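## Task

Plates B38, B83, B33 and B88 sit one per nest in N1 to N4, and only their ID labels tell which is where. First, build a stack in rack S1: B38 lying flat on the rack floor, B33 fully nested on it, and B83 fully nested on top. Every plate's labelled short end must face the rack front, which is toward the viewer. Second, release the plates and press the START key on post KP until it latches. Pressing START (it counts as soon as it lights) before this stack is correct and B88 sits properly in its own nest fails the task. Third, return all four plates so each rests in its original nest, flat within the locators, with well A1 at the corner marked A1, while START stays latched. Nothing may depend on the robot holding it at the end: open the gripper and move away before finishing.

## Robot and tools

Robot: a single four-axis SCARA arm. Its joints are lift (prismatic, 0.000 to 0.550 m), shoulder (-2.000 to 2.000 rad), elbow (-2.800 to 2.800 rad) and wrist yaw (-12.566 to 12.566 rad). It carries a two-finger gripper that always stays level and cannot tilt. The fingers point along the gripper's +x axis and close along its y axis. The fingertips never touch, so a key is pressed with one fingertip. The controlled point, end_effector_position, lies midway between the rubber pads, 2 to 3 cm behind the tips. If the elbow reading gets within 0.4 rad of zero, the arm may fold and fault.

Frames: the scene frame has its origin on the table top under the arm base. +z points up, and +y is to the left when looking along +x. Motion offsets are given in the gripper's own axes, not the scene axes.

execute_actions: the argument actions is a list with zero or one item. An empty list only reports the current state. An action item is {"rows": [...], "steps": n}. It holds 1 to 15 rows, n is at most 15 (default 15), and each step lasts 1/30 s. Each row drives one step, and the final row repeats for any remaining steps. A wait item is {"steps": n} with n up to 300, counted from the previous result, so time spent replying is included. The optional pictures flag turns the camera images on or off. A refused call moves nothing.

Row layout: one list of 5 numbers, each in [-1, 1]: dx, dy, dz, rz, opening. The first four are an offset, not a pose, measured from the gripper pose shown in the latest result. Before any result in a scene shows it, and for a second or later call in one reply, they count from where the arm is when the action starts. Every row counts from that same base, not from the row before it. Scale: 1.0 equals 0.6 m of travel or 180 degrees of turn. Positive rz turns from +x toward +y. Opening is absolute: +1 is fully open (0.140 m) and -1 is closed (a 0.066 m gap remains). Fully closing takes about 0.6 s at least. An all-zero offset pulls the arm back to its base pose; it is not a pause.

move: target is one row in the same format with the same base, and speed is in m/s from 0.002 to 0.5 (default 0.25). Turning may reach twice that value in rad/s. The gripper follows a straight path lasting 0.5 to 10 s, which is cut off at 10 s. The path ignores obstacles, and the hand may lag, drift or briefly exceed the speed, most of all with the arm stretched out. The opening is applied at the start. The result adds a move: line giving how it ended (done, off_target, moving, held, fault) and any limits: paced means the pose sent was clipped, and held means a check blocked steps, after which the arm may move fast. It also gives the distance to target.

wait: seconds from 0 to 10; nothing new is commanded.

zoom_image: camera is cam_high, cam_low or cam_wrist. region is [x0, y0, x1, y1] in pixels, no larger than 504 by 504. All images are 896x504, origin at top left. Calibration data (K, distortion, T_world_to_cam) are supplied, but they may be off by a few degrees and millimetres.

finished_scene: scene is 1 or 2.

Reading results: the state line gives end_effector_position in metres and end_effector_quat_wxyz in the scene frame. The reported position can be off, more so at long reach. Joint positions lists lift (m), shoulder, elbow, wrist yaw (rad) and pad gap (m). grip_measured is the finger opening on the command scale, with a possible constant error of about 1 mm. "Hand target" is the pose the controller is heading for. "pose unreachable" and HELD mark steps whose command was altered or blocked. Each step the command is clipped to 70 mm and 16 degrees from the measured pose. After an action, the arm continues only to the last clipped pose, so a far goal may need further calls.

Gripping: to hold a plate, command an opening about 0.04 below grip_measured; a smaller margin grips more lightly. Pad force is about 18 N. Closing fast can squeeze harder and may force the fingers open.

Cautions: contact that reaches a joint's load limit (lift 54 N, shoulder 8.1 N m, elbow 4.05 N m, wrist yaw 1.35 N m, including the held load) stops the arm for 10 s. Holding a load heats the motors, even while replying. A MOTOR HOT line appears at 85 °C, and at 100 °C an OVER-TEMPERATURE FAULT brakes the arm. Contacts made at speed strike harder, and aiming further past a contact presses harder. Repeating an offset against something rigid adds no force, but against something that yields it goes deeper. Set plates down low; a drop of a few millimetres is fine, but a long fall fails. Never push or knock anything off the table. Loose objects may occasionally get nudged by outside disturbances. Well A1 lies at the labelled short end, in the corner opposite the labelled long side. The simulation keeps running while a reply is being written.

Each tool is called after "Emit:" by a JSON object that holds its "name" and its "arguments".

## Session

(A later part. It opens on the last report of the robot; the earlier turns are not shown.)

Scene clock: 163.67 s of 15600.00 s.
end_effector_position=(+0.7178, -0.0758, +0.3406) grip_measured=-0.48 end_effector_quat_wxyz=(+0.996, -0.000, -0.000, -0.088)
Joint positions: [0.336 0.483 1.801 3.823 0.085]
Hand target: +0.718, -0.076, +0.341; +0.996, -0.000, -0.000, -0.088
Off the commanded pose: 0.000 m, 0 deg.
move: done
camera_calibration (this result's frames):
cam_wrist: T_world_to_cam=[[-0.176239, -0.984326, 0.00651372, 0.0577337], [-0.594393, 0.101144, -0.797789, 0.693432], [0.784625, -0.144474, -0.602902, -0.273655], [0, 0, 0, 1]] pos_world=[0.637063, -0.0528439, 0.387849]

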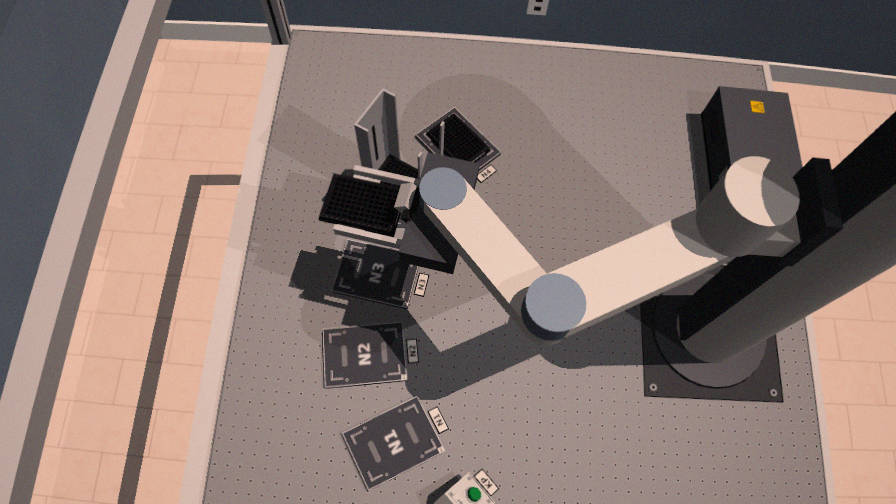

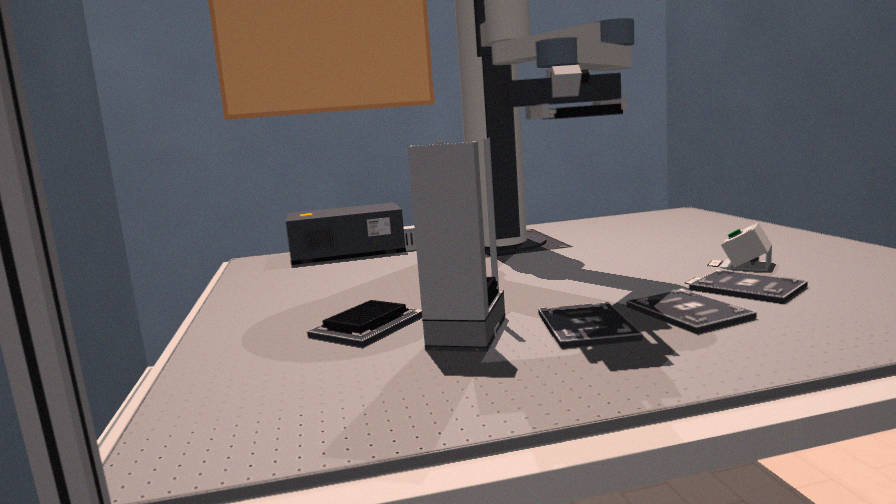

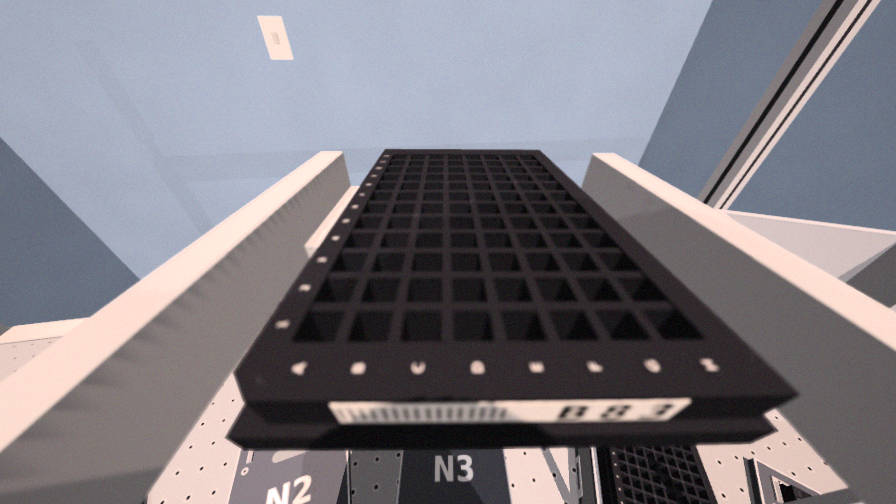

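Emit:
{"name": "move", "arguments": {"target": [-0.0178,-0.3194,0,-0.0984,-0.54]}}

Emit:
{"name": "move", "arguments": {"target": [0,0,-0.065,0,-0.54], "speed": 0.03}}

Scene clock: 168.73 s of 15600.00 s.
end_effector_position=(+0.6737, -0.2628, +0.3406) grip_measured=-0.48 end_effector_quat_wxyz=(+0.971, -0.000, -0.000, -0.240)
Joint positions: [0.336 0.081 1.901 3.816 0.085]
Hand target: +0.674, -0.263, +0.341; +0.971, -0.000, -0.000, -0.240
Off the commanded pose: 0.000 m, 0 deg.
After step 90, 0.90 s passed at rest.
move: done
camera_calibration (this result's frames):
cam_wrist: T_world_to_cam=[[-0.467513, -0.883962, 0.00651372, 0.0885407], [-0.535395, 0.277283, -0.797789, 0.692645], [0.703409, -0.376464, -0.602902, -0.272283], [0, 0, 0, 1]] pos_world=[0.603759, -0.216297, 0.387847]

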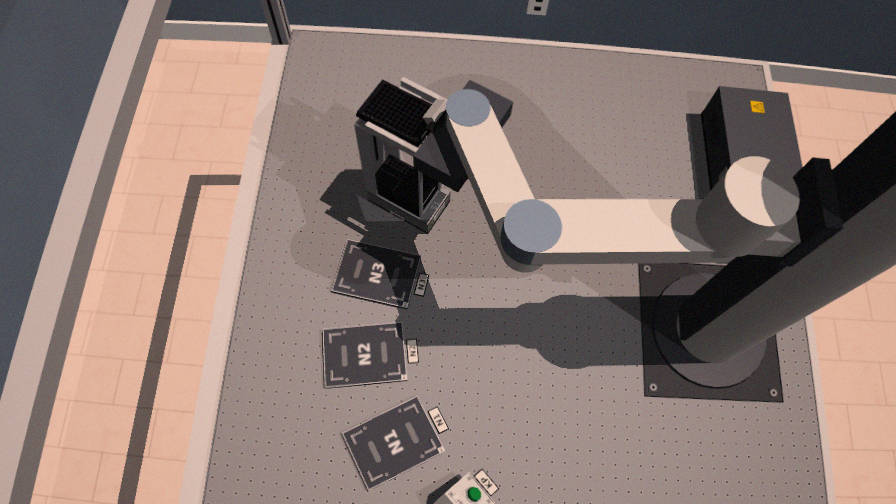

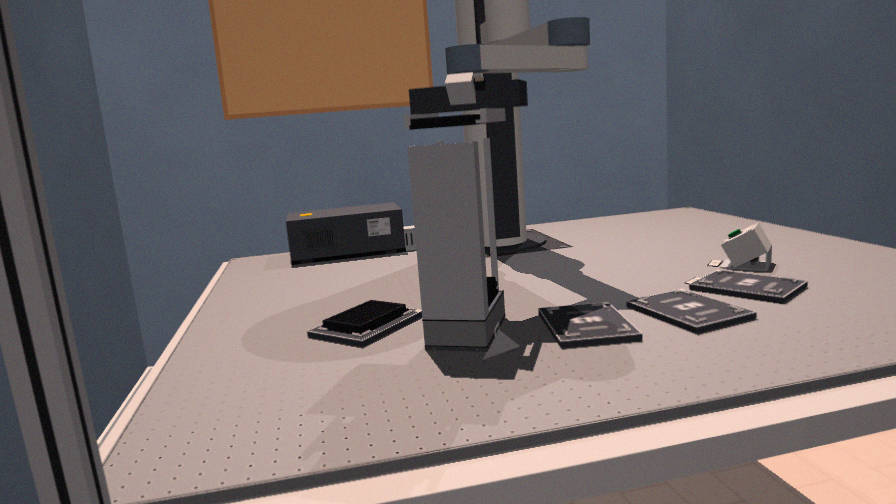

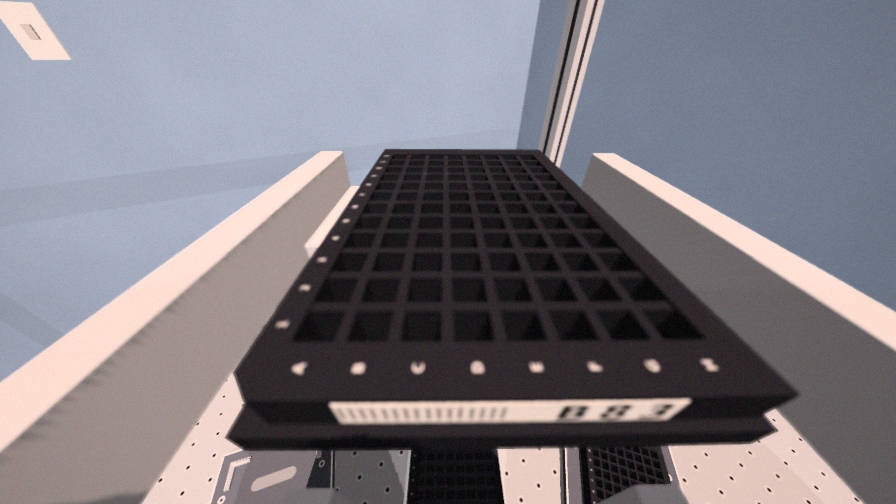

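Scene clock: 170.27 s of 15600.00 s.
end_effector_position=(+0.6736, -0.2628, +0.3016) grip_measured=-0.48 end_effector_quat_wxyz=(+0.971, -0.000, -0.000, -0.240)
Joint positions: [0.297 0.081 1.9   3.817 0.085]
Hand target: +0.674, -0.263, +0.302; +0.971, -0.000, -0.000, -0.240
Off the commanded pose: 0.000 m, 0 deg.
move: done
camera_calibration (this result's frames):
cam_wrist: T_world_to_cam=[[-0.467731, -0.883847, 0.00651372, 0.0889133], [-0.535326, 0.277415, -0.797789, 0.661424], [0.703316, -0.376637, -0.602902, -0.295719], [0, 0, 0, 1]] pos_world=[0.603649, -0.216281, 0.348808]

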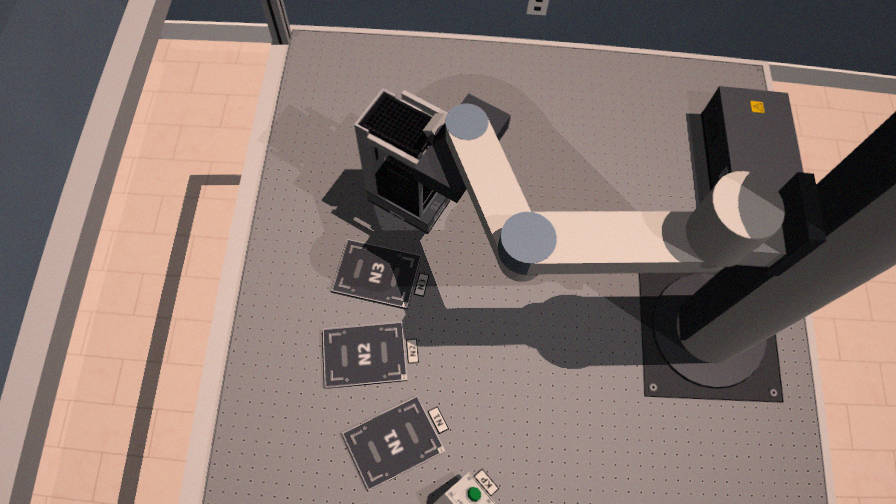

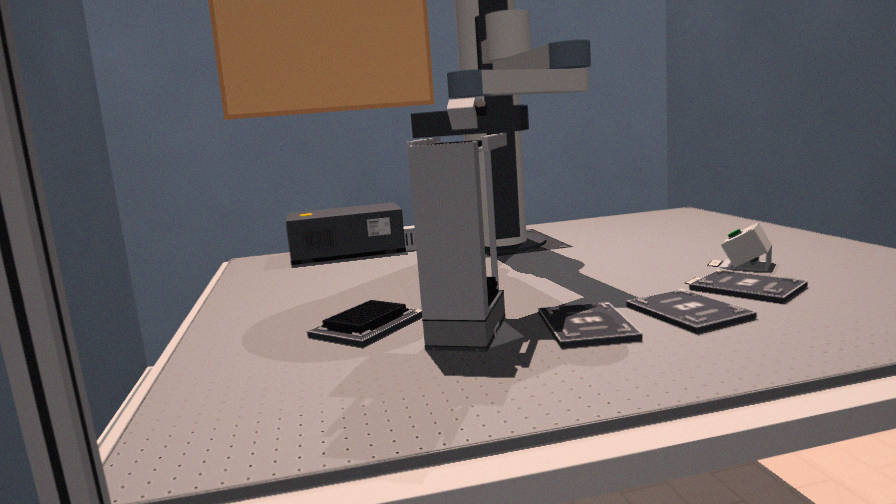

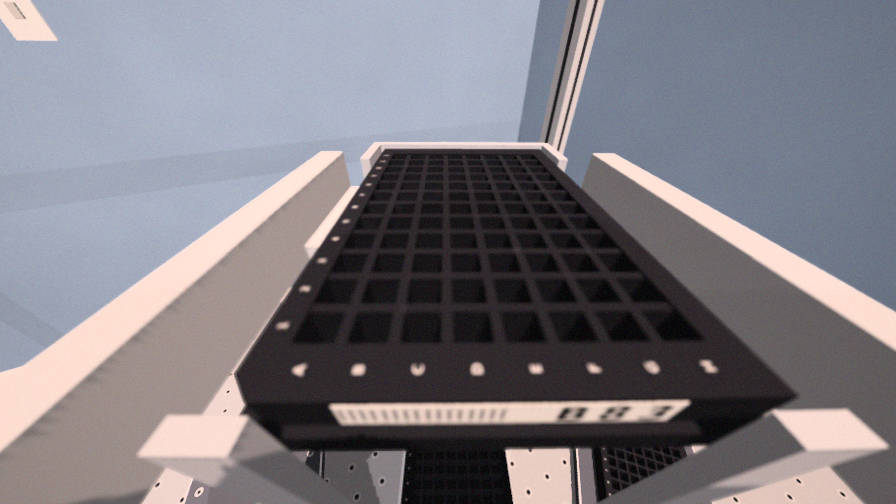

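Emit:
{"name": "move", "arguments": {"target": [0,0.0005,-0.327,0,-0.54], "speed": 0.12}}

Emit:
{"name": "move", "arguments": {"target": [0,0,-0.0195,0,-0.54], "speed": 0.012}}

Emit:
{"name": "move", "arguments": {"target": [0,0,0,0,0.05]}}

Emit:
{"name": "move", "arguments": {"target": [-0.233,-0.03,0.06,-0.04,0.9]}}

Emit:
{"name": "zoom_image", "arguments": {"camera": "cam_wrist", "region": [300, 130, 760, 400]}}

Scene clock: 178.57 s of 15600.00 s.
end_effector_position=(+0.6736, -0.2627, +0.1053) grip_measured=-0.48 end_effector_quat_wxyz=(+0.971, -0.000, -0.000, -0.241)
Joint positions: [0.1   0.082 1.9   3.816 0.085]
Hand target: +0.674, -0.263, +0.105; +0.971, -0.000, -0.000, -0.240
Off the commanded pose: 0.000 m, 0 deg.
After step 90, 3.33 s passed at rest.
move: done
camera_calibration (this result's frames):
cam_wrist: T_world_to_cam=[[-0.468133, -0.883634, 0.00651372, 0.0906165], [-0.5352, 0.277658, -0.797789, 0.504785], [0.703145, -0.376957, -0.602902, -0.413996], [0, 0, 0, 1]] pos_world=[0.60368, -0.216144, 0.152522]

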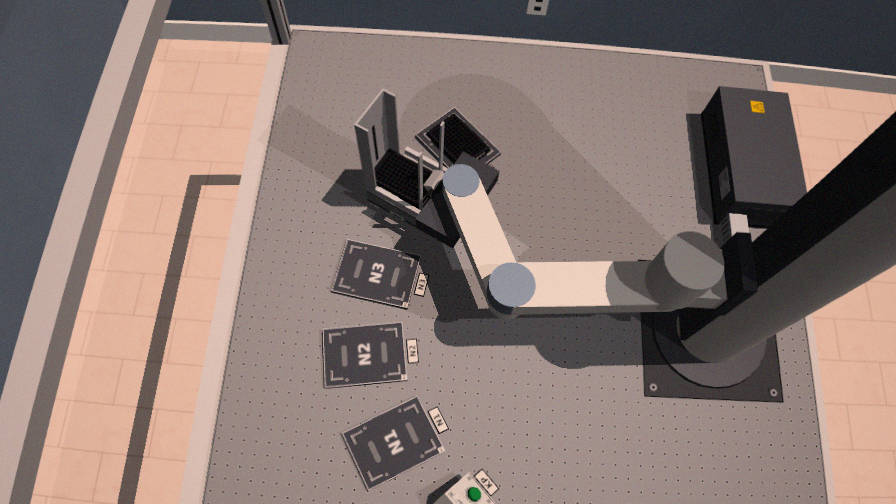

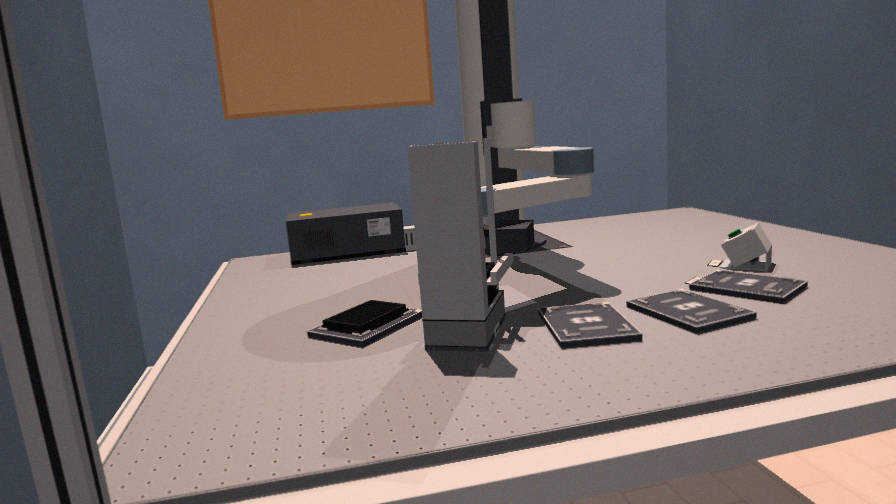

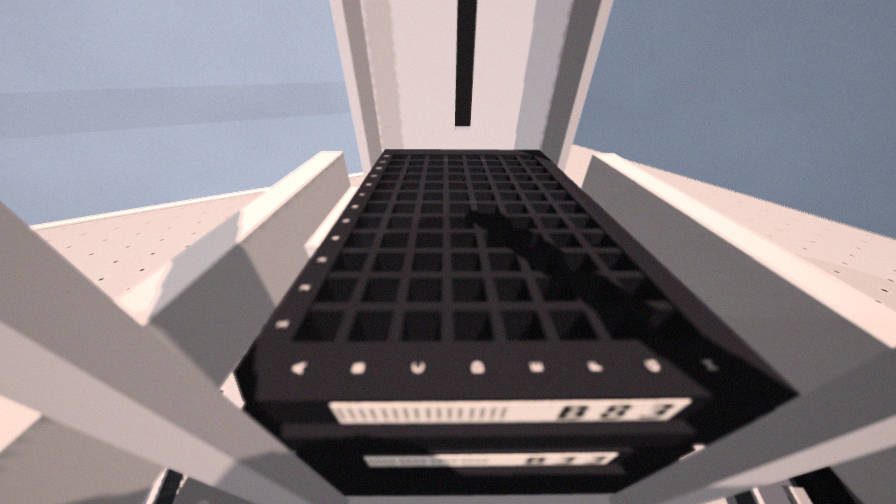

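Scene clock: 179.77 s of 15600.00 s.
end_effector_position=(+0.6736, -0.2627, +0.0937) grip_measured=-0.48 end_effector_quat_wxyz=(+0.971, -0.000, -0.000, -0.241)
Joint positions: [0.089 0.082 1.899 3.816 0.085]
Hand target: +0.674, -0.263, +0.094; +0.971, -0.000, -0.000, -0.241
Off the commanded pose: 0.000 m, 0 deg.
move: done
camera_calibration (this result's frames):
cam_wrist: T_world_to_cam=[[-0.468218, -0.883589, 0.00651372, 0.0907249], [-0.535173, 0.27771, -0.797789, 0.495538], [0.703108, -0.377025, -0.602902, -0.420959], [0, 0, 0, 1]] pos_world=[0.603658, -0.216164, 0.140946]

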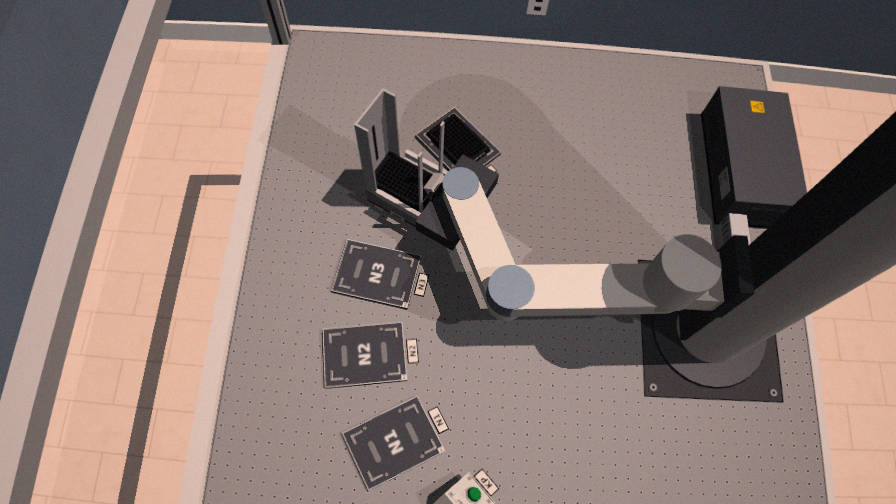

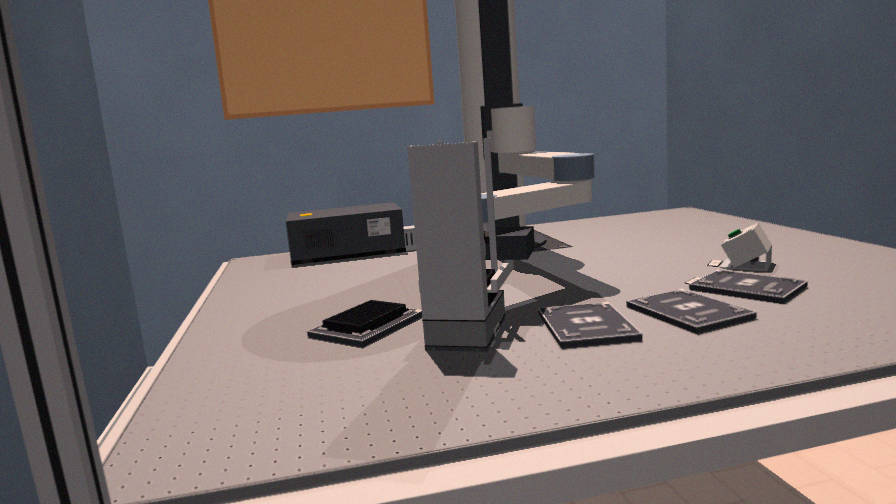

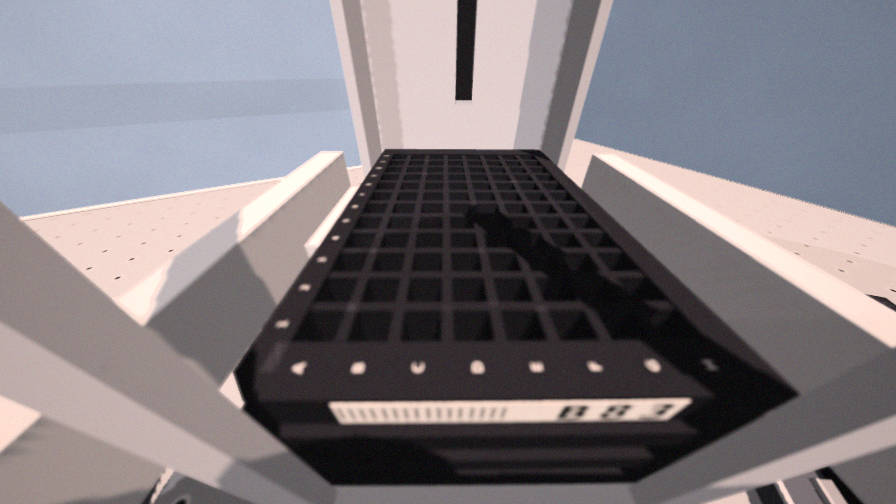

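Scene clock: 180.27 s of 15600.00 s.
end_effector_position=(+0.6736, -0.2627, +0.0937) grip_measured=+0.05 end_effector_quat_wxyz=(+0.971, -0.000, -0.000, -0.241)
Joint positions: [0.089 0.082 1.899 3.816 0.105]
Hand target: +0.674, -0.263, +0.094; +0.971, -0.000, -0.000, -0.241
Off the commanded pose: 0.000 m, 0 deg.
move: done
camera_calibration (this result's frames):
cam_wrist: T_world_to_cam=[[-0.468245, -0.883575, 0.00651372, 0.0907423], [-0.535165, 0.277726, -0.797789, 0.495541], [0.703097, -0.377046, -0.602902, -0.420953], [0, 0, 0, 1]] pos_world=[0.603657, -0.216166, 0.140952]

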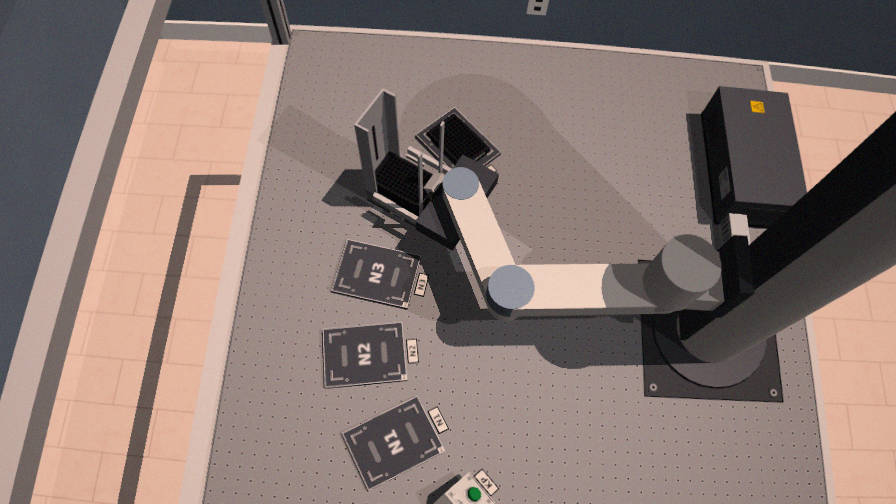

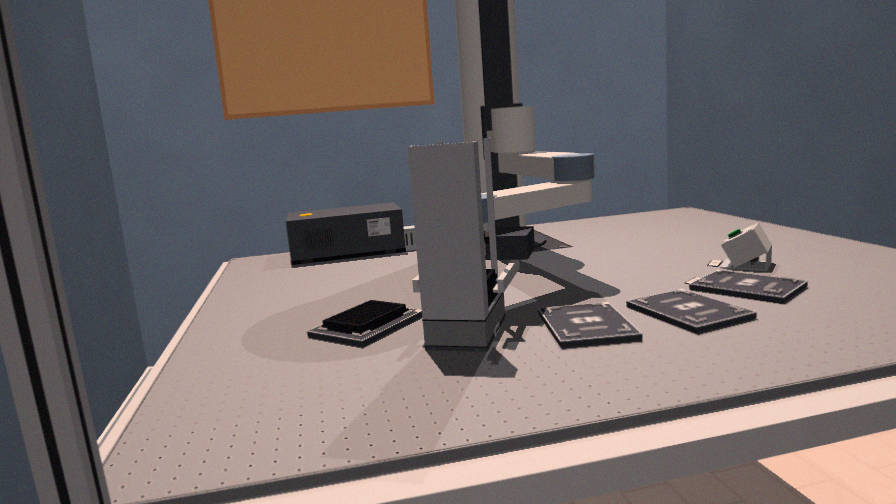

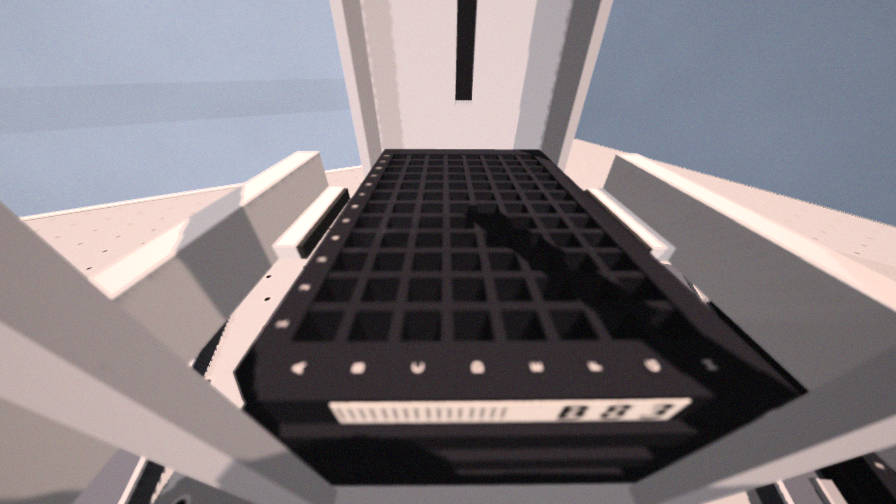

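Scene clock: 181.27 s of 15600.00 s.
end_effector_position=(+0.5415, -0.2133, +0.1298) grip_measured=+0.90 end_effector_quat_wxyz=(+0.954, -0.000, -0.000, -0.301)
Joint positions: [0.125 0.392 1.15  4.129 0.136]
Hand target: +0.542, -0.213, +0.130; +0.954, -0.000, -0.000, -0.301
Off the commanded pose: 0.000 m, 0 deg.
move: done
camera_calibration (this result's frames):
cam_wrist: T_world_to_cam=[[-0.575467, -0.817799, 0.00651372, 0.144403], [-0.496064, 0.342715, -0.797789, 0.432617], [0.650199, -0.462332, -0.602902, -0.277301], [0, 0, 0, 1]] pos_world=[0.478006, -0.158377, 0.177011]

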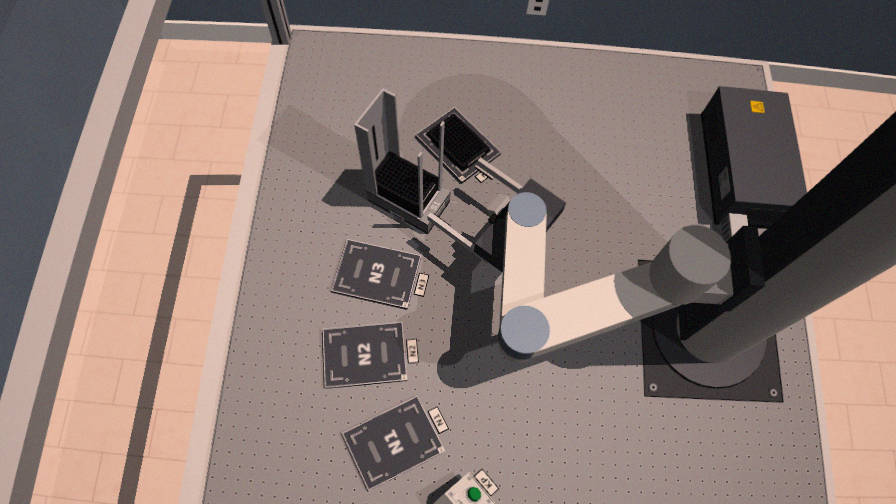

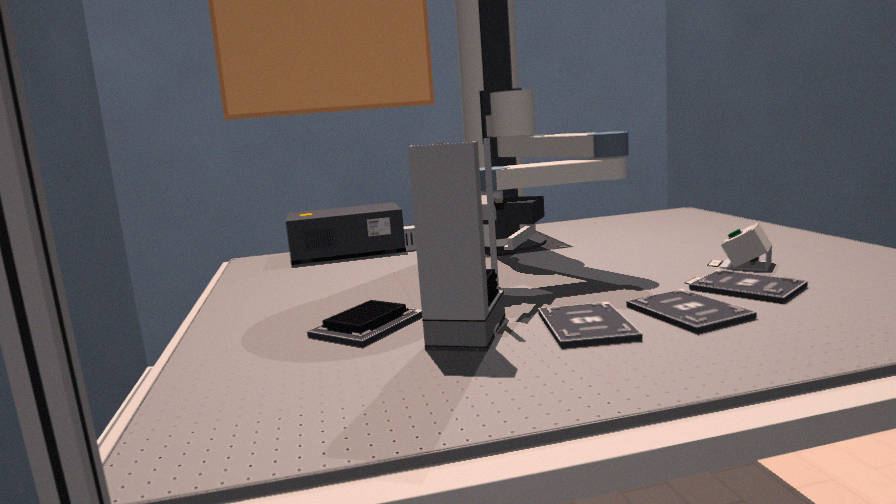

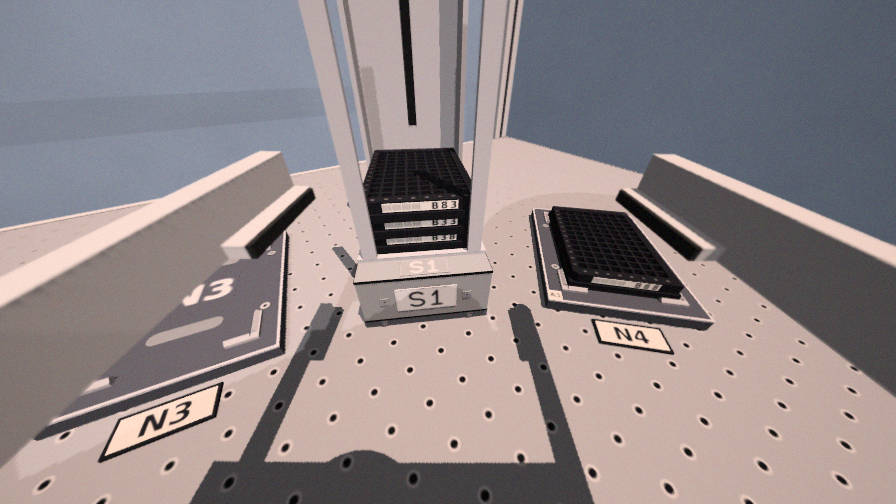

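Region (300, 130, 760, 400) of cam_wrist's 896x504 image, scaled by 1.096, with more detail than that image has; it fills the top 296 rows of this view, and the rest is white.

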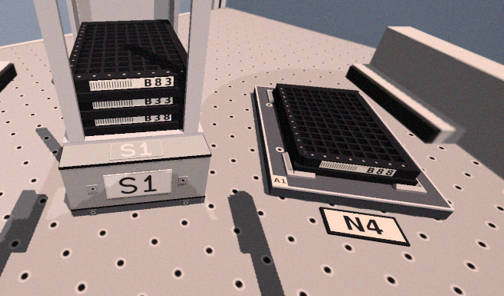

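Emit:
{"name": "move", "arguments": {"target": [-0.629,0.573,0.02,0.461,0.9], "speed": 0.3}}

Scene clock: 189.67 s of 15600.00 s.
end_effector_position=(+0.4300, +0.2850, +0.1418) grip_measured=+0.90 end_effector_quat_wxyz=(+0.914, -0.000, -0.000, +0.406)
Joint positions: [0.137 1.788 0.959 4.373 0.136]
Hand target: +0.430, +0.285, +0.142; +0.914, -0.000, -0.000, +0.406
Off the commanded pose: 0.000 m, 0 deg.
After step 90, 2.60 s passed at rest.
move: done
camera_calibration (this result's frames):
cam_wrist: T_world_to_cam=[[0.741705, -0.670695, 0.00651372, -0.120597], [-0.400526, -0.45068, -0.797789, 0.401109], [0.538009, 0.589115, -0.602902, -0.218656], [0, 0, 0, 1]] pos_world=[0.367741, 0.228701, 0.188957]

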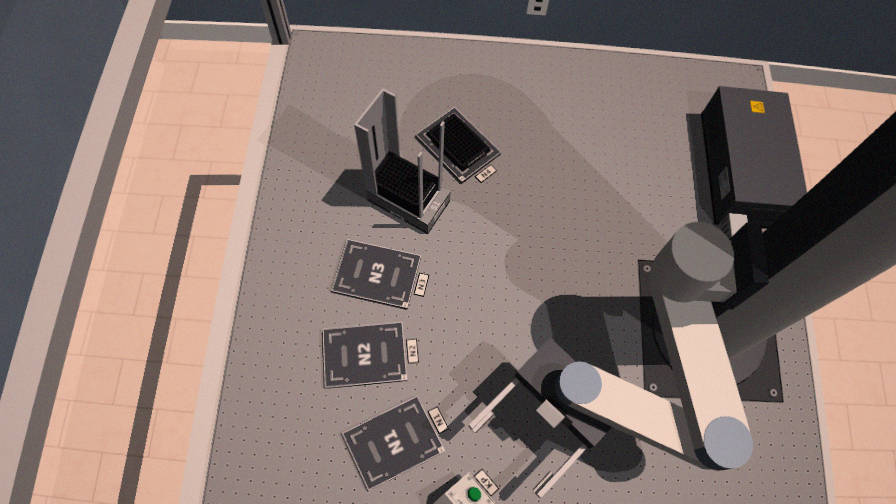

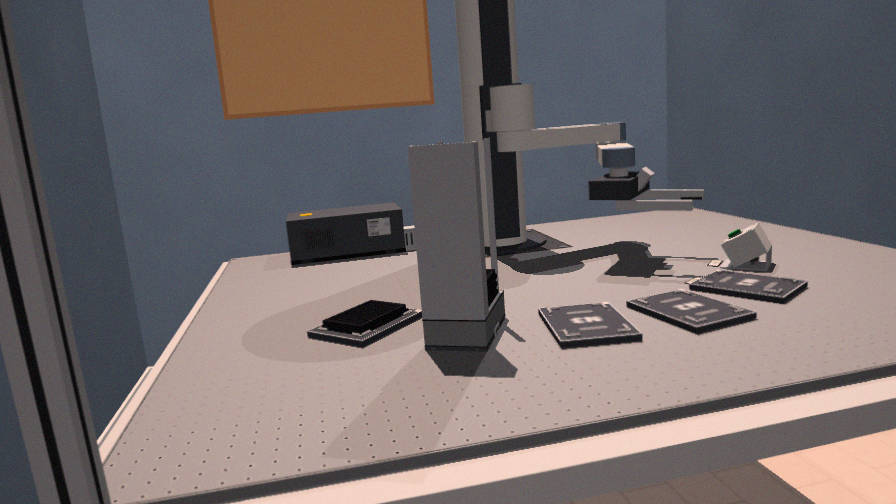

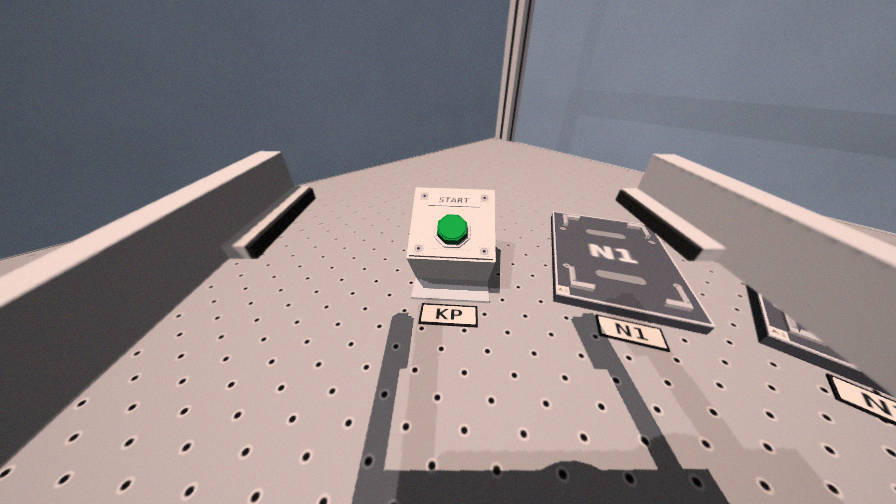

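Emit:
{"name": "move", "arguments": {"target": [0.1,-0.062,-0.03,0,-1], "speed": 0.15}}

Scene clock: 197.10 s of 15600.00 s.
end_effector_position=(+0.4979, +0.3047, +0.1237) grip_measured=-1.00 end_effector_quat_wxyz=(+0.914, -0.000, -0.000, +0.406)
Joint positions: [0.119 1.562 1.243 4.315 0.066]
Hand target: +0.498, +0.305, +0.124; +0.914, -0.000, -0.000, +0.406
Off the commanded pose: 0.000 m, 0 deg.
After step 90, 3.60 s passed at rest.
move: done
camera_calibration (this result's frames):
cam_wrist: T_world_to_cam=[[0.741781, -0.67061, 0.00651372, -0.1577], [-0.400475, -0.450725, -0.797789, 0.422727], [0.537941, 0.589176, -0.602902, -0.277582], [0, 0, 0, 1]] pos_world=[0.435593, 0.248323, 0.170919]

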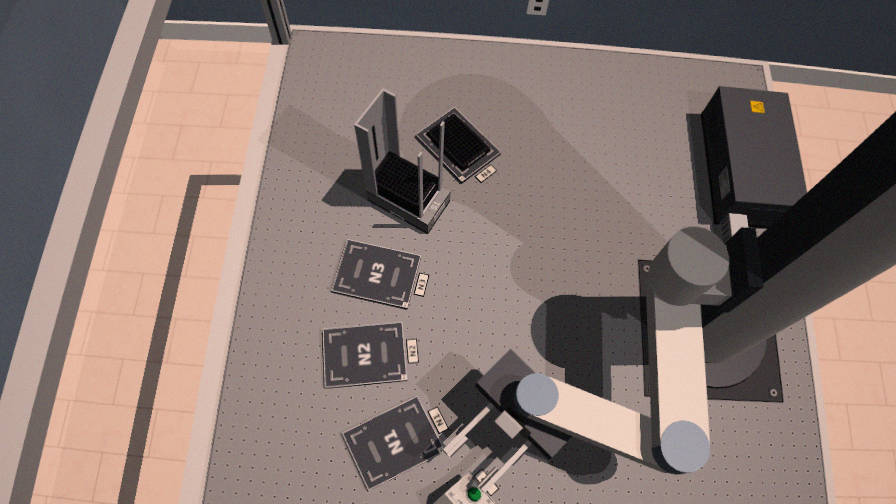

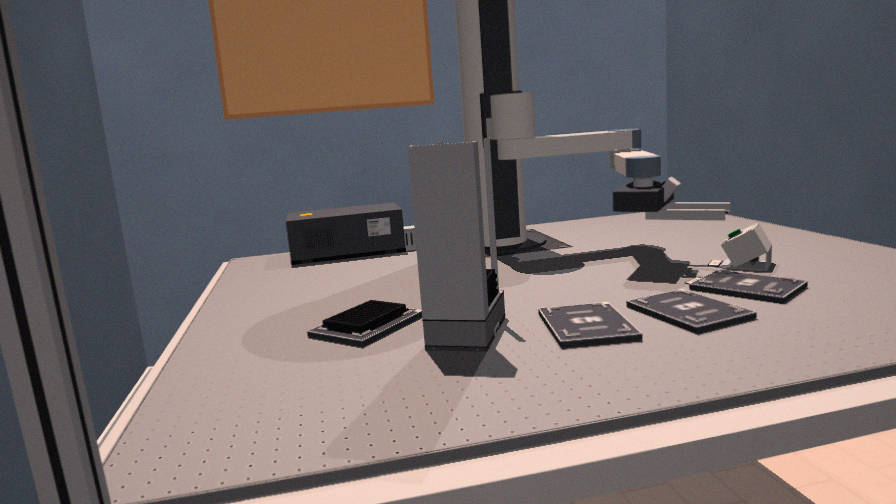

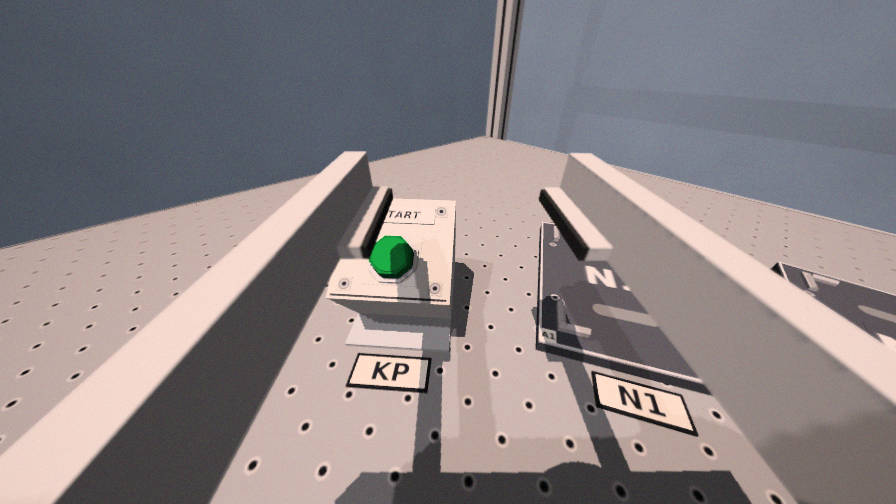

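Emit:
{"name": "execute_actions", "arguments": {"actions": []}}

Emit:
{"name": "move", "arguments": {"target": [0.04,0,-0.045,0,-1], "speed": 0.05}}

Scene clock: 206.87 s of 15600.00 s.
end_effector_position=(+0.4979, +0.3047, +0.1237) grip_measured=-1.00 end_effector_quat_wxyz=(+0.914, -0.000, -0.000, +0.406)
Joint positions: [0.119 1.562 1.243 4.315 0.066]
Hand target: +0.498, +0.305, +0.124; +0.914, -0.000, -0.000, +0.406
Off the commanded pose: 0.000 m, 0 deg.
Steps of this call (steps 1 to 90: nothing new was sent; then 6.77 s passed at rest). Readings (end_effector_position):
1: (+0.4979, +0.3047, +0.1237)
2: (+0.4979, +0.3047, +0.1237)
4: (+0.4979, +0.3047, +0.1237)
8: (+0.4979, +0.3047, +0.1237)
90: the state above
camera_calibration (this result's frames):
cam_wrist: T_world_to_cam=[[0.741779, -0.670613, 0.00651372, -0.157694], [-0.400476, -0.450724, -0.797789, 0.422725], [0.537943, 0.589174, -0.602902, -0.277579], [0, 0, 0, 1]] pos_world=[0.435587, 0.248323, 0.170919]

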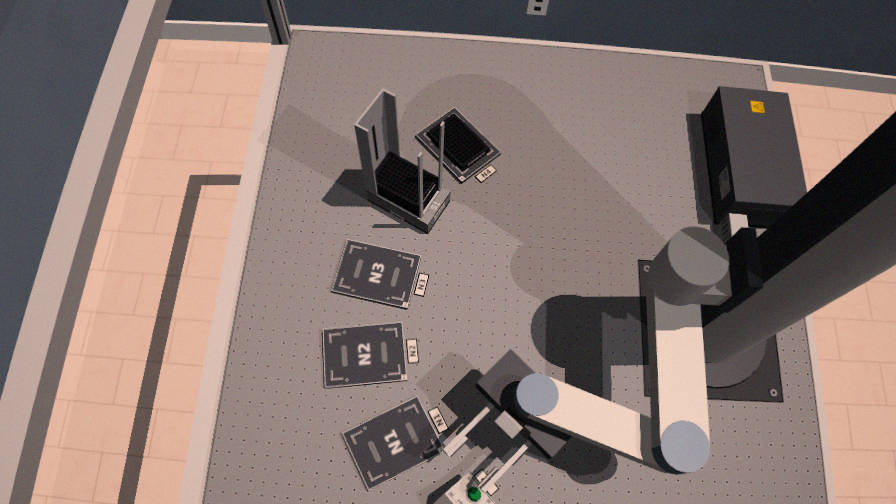

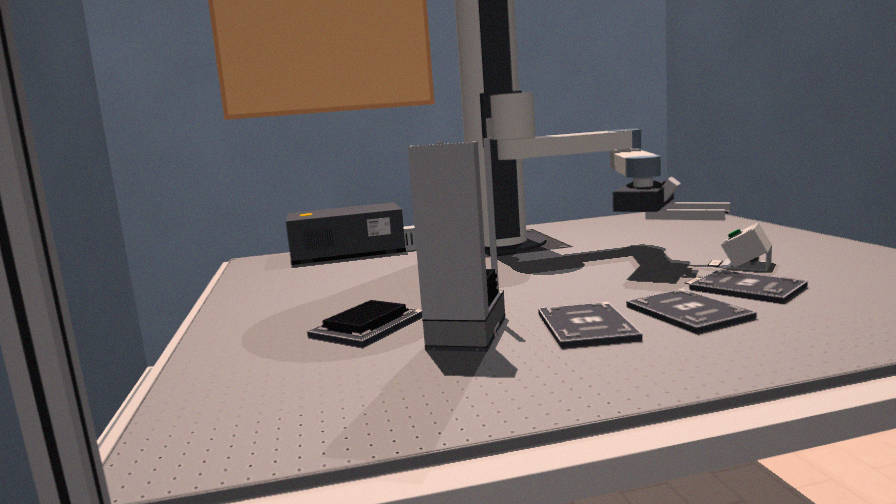

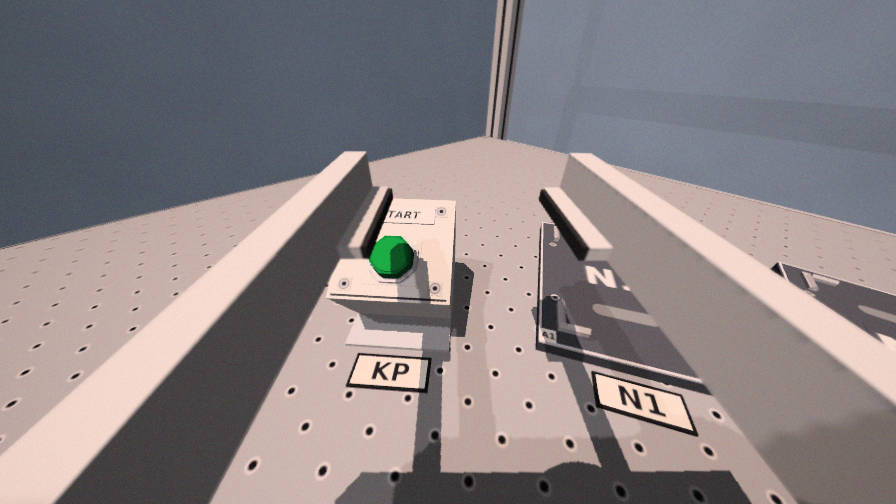

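Scene clock: 207.87 s of 15600.00 s.
end_effector_position=(+0.5138, +0.3226, +0.0966) grip_measured=-1.00 end_effector_quat_wxyz=(+0.914, -0.000, -0.000, +0.407)
Joint positions: [0.092 1.524 1.36  4.236 0.066]
Hand target: +0.514, +0.322, +0.097; +0.914, -0.000, -0.000, +0.406
Off the commanded pose: 0.000 m, 0 deg.
move: done
camera_calibration (this result's frames):
cam_wrist: T_world_to_cam=[[0.74209, -0.670269, 0.00651372, -0.157633], [-0.400267, -0.45091, -0.797789, 0.415568], [0.53767, 0.589424, -0.602902, -0.313002], [0, 0, 0, 1]] pos_world=[0.451607, 0.266218, 0.143853]

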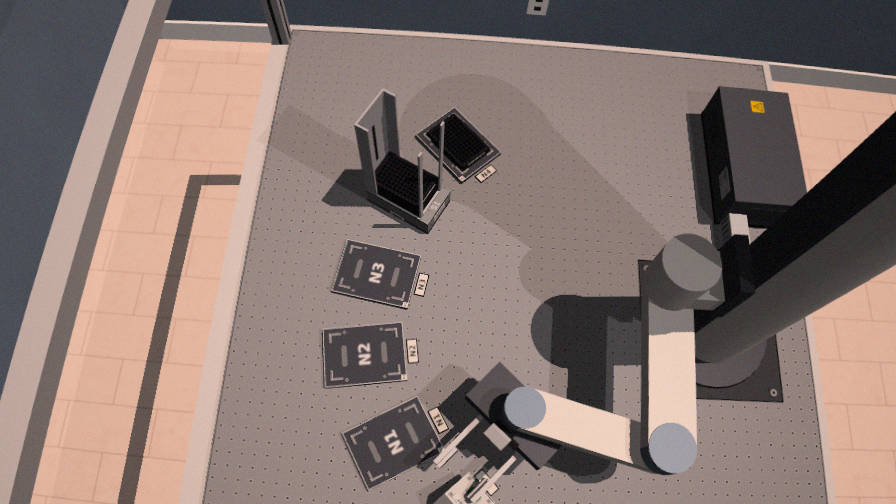

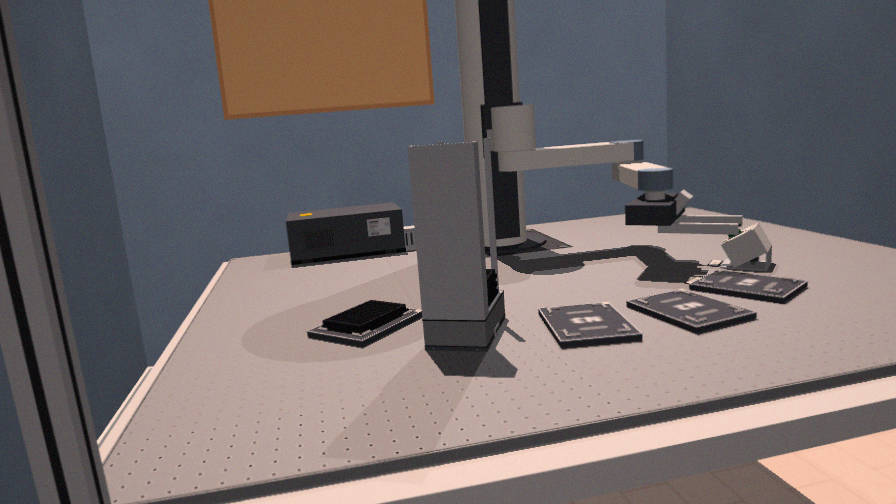

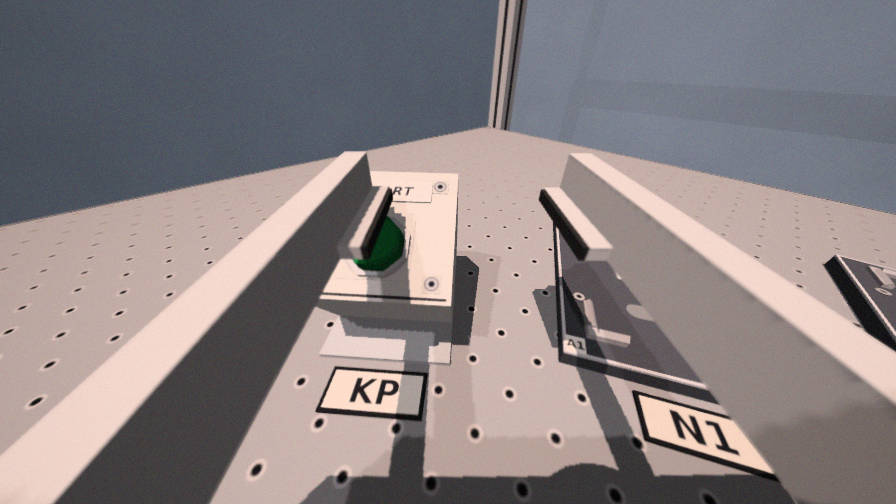

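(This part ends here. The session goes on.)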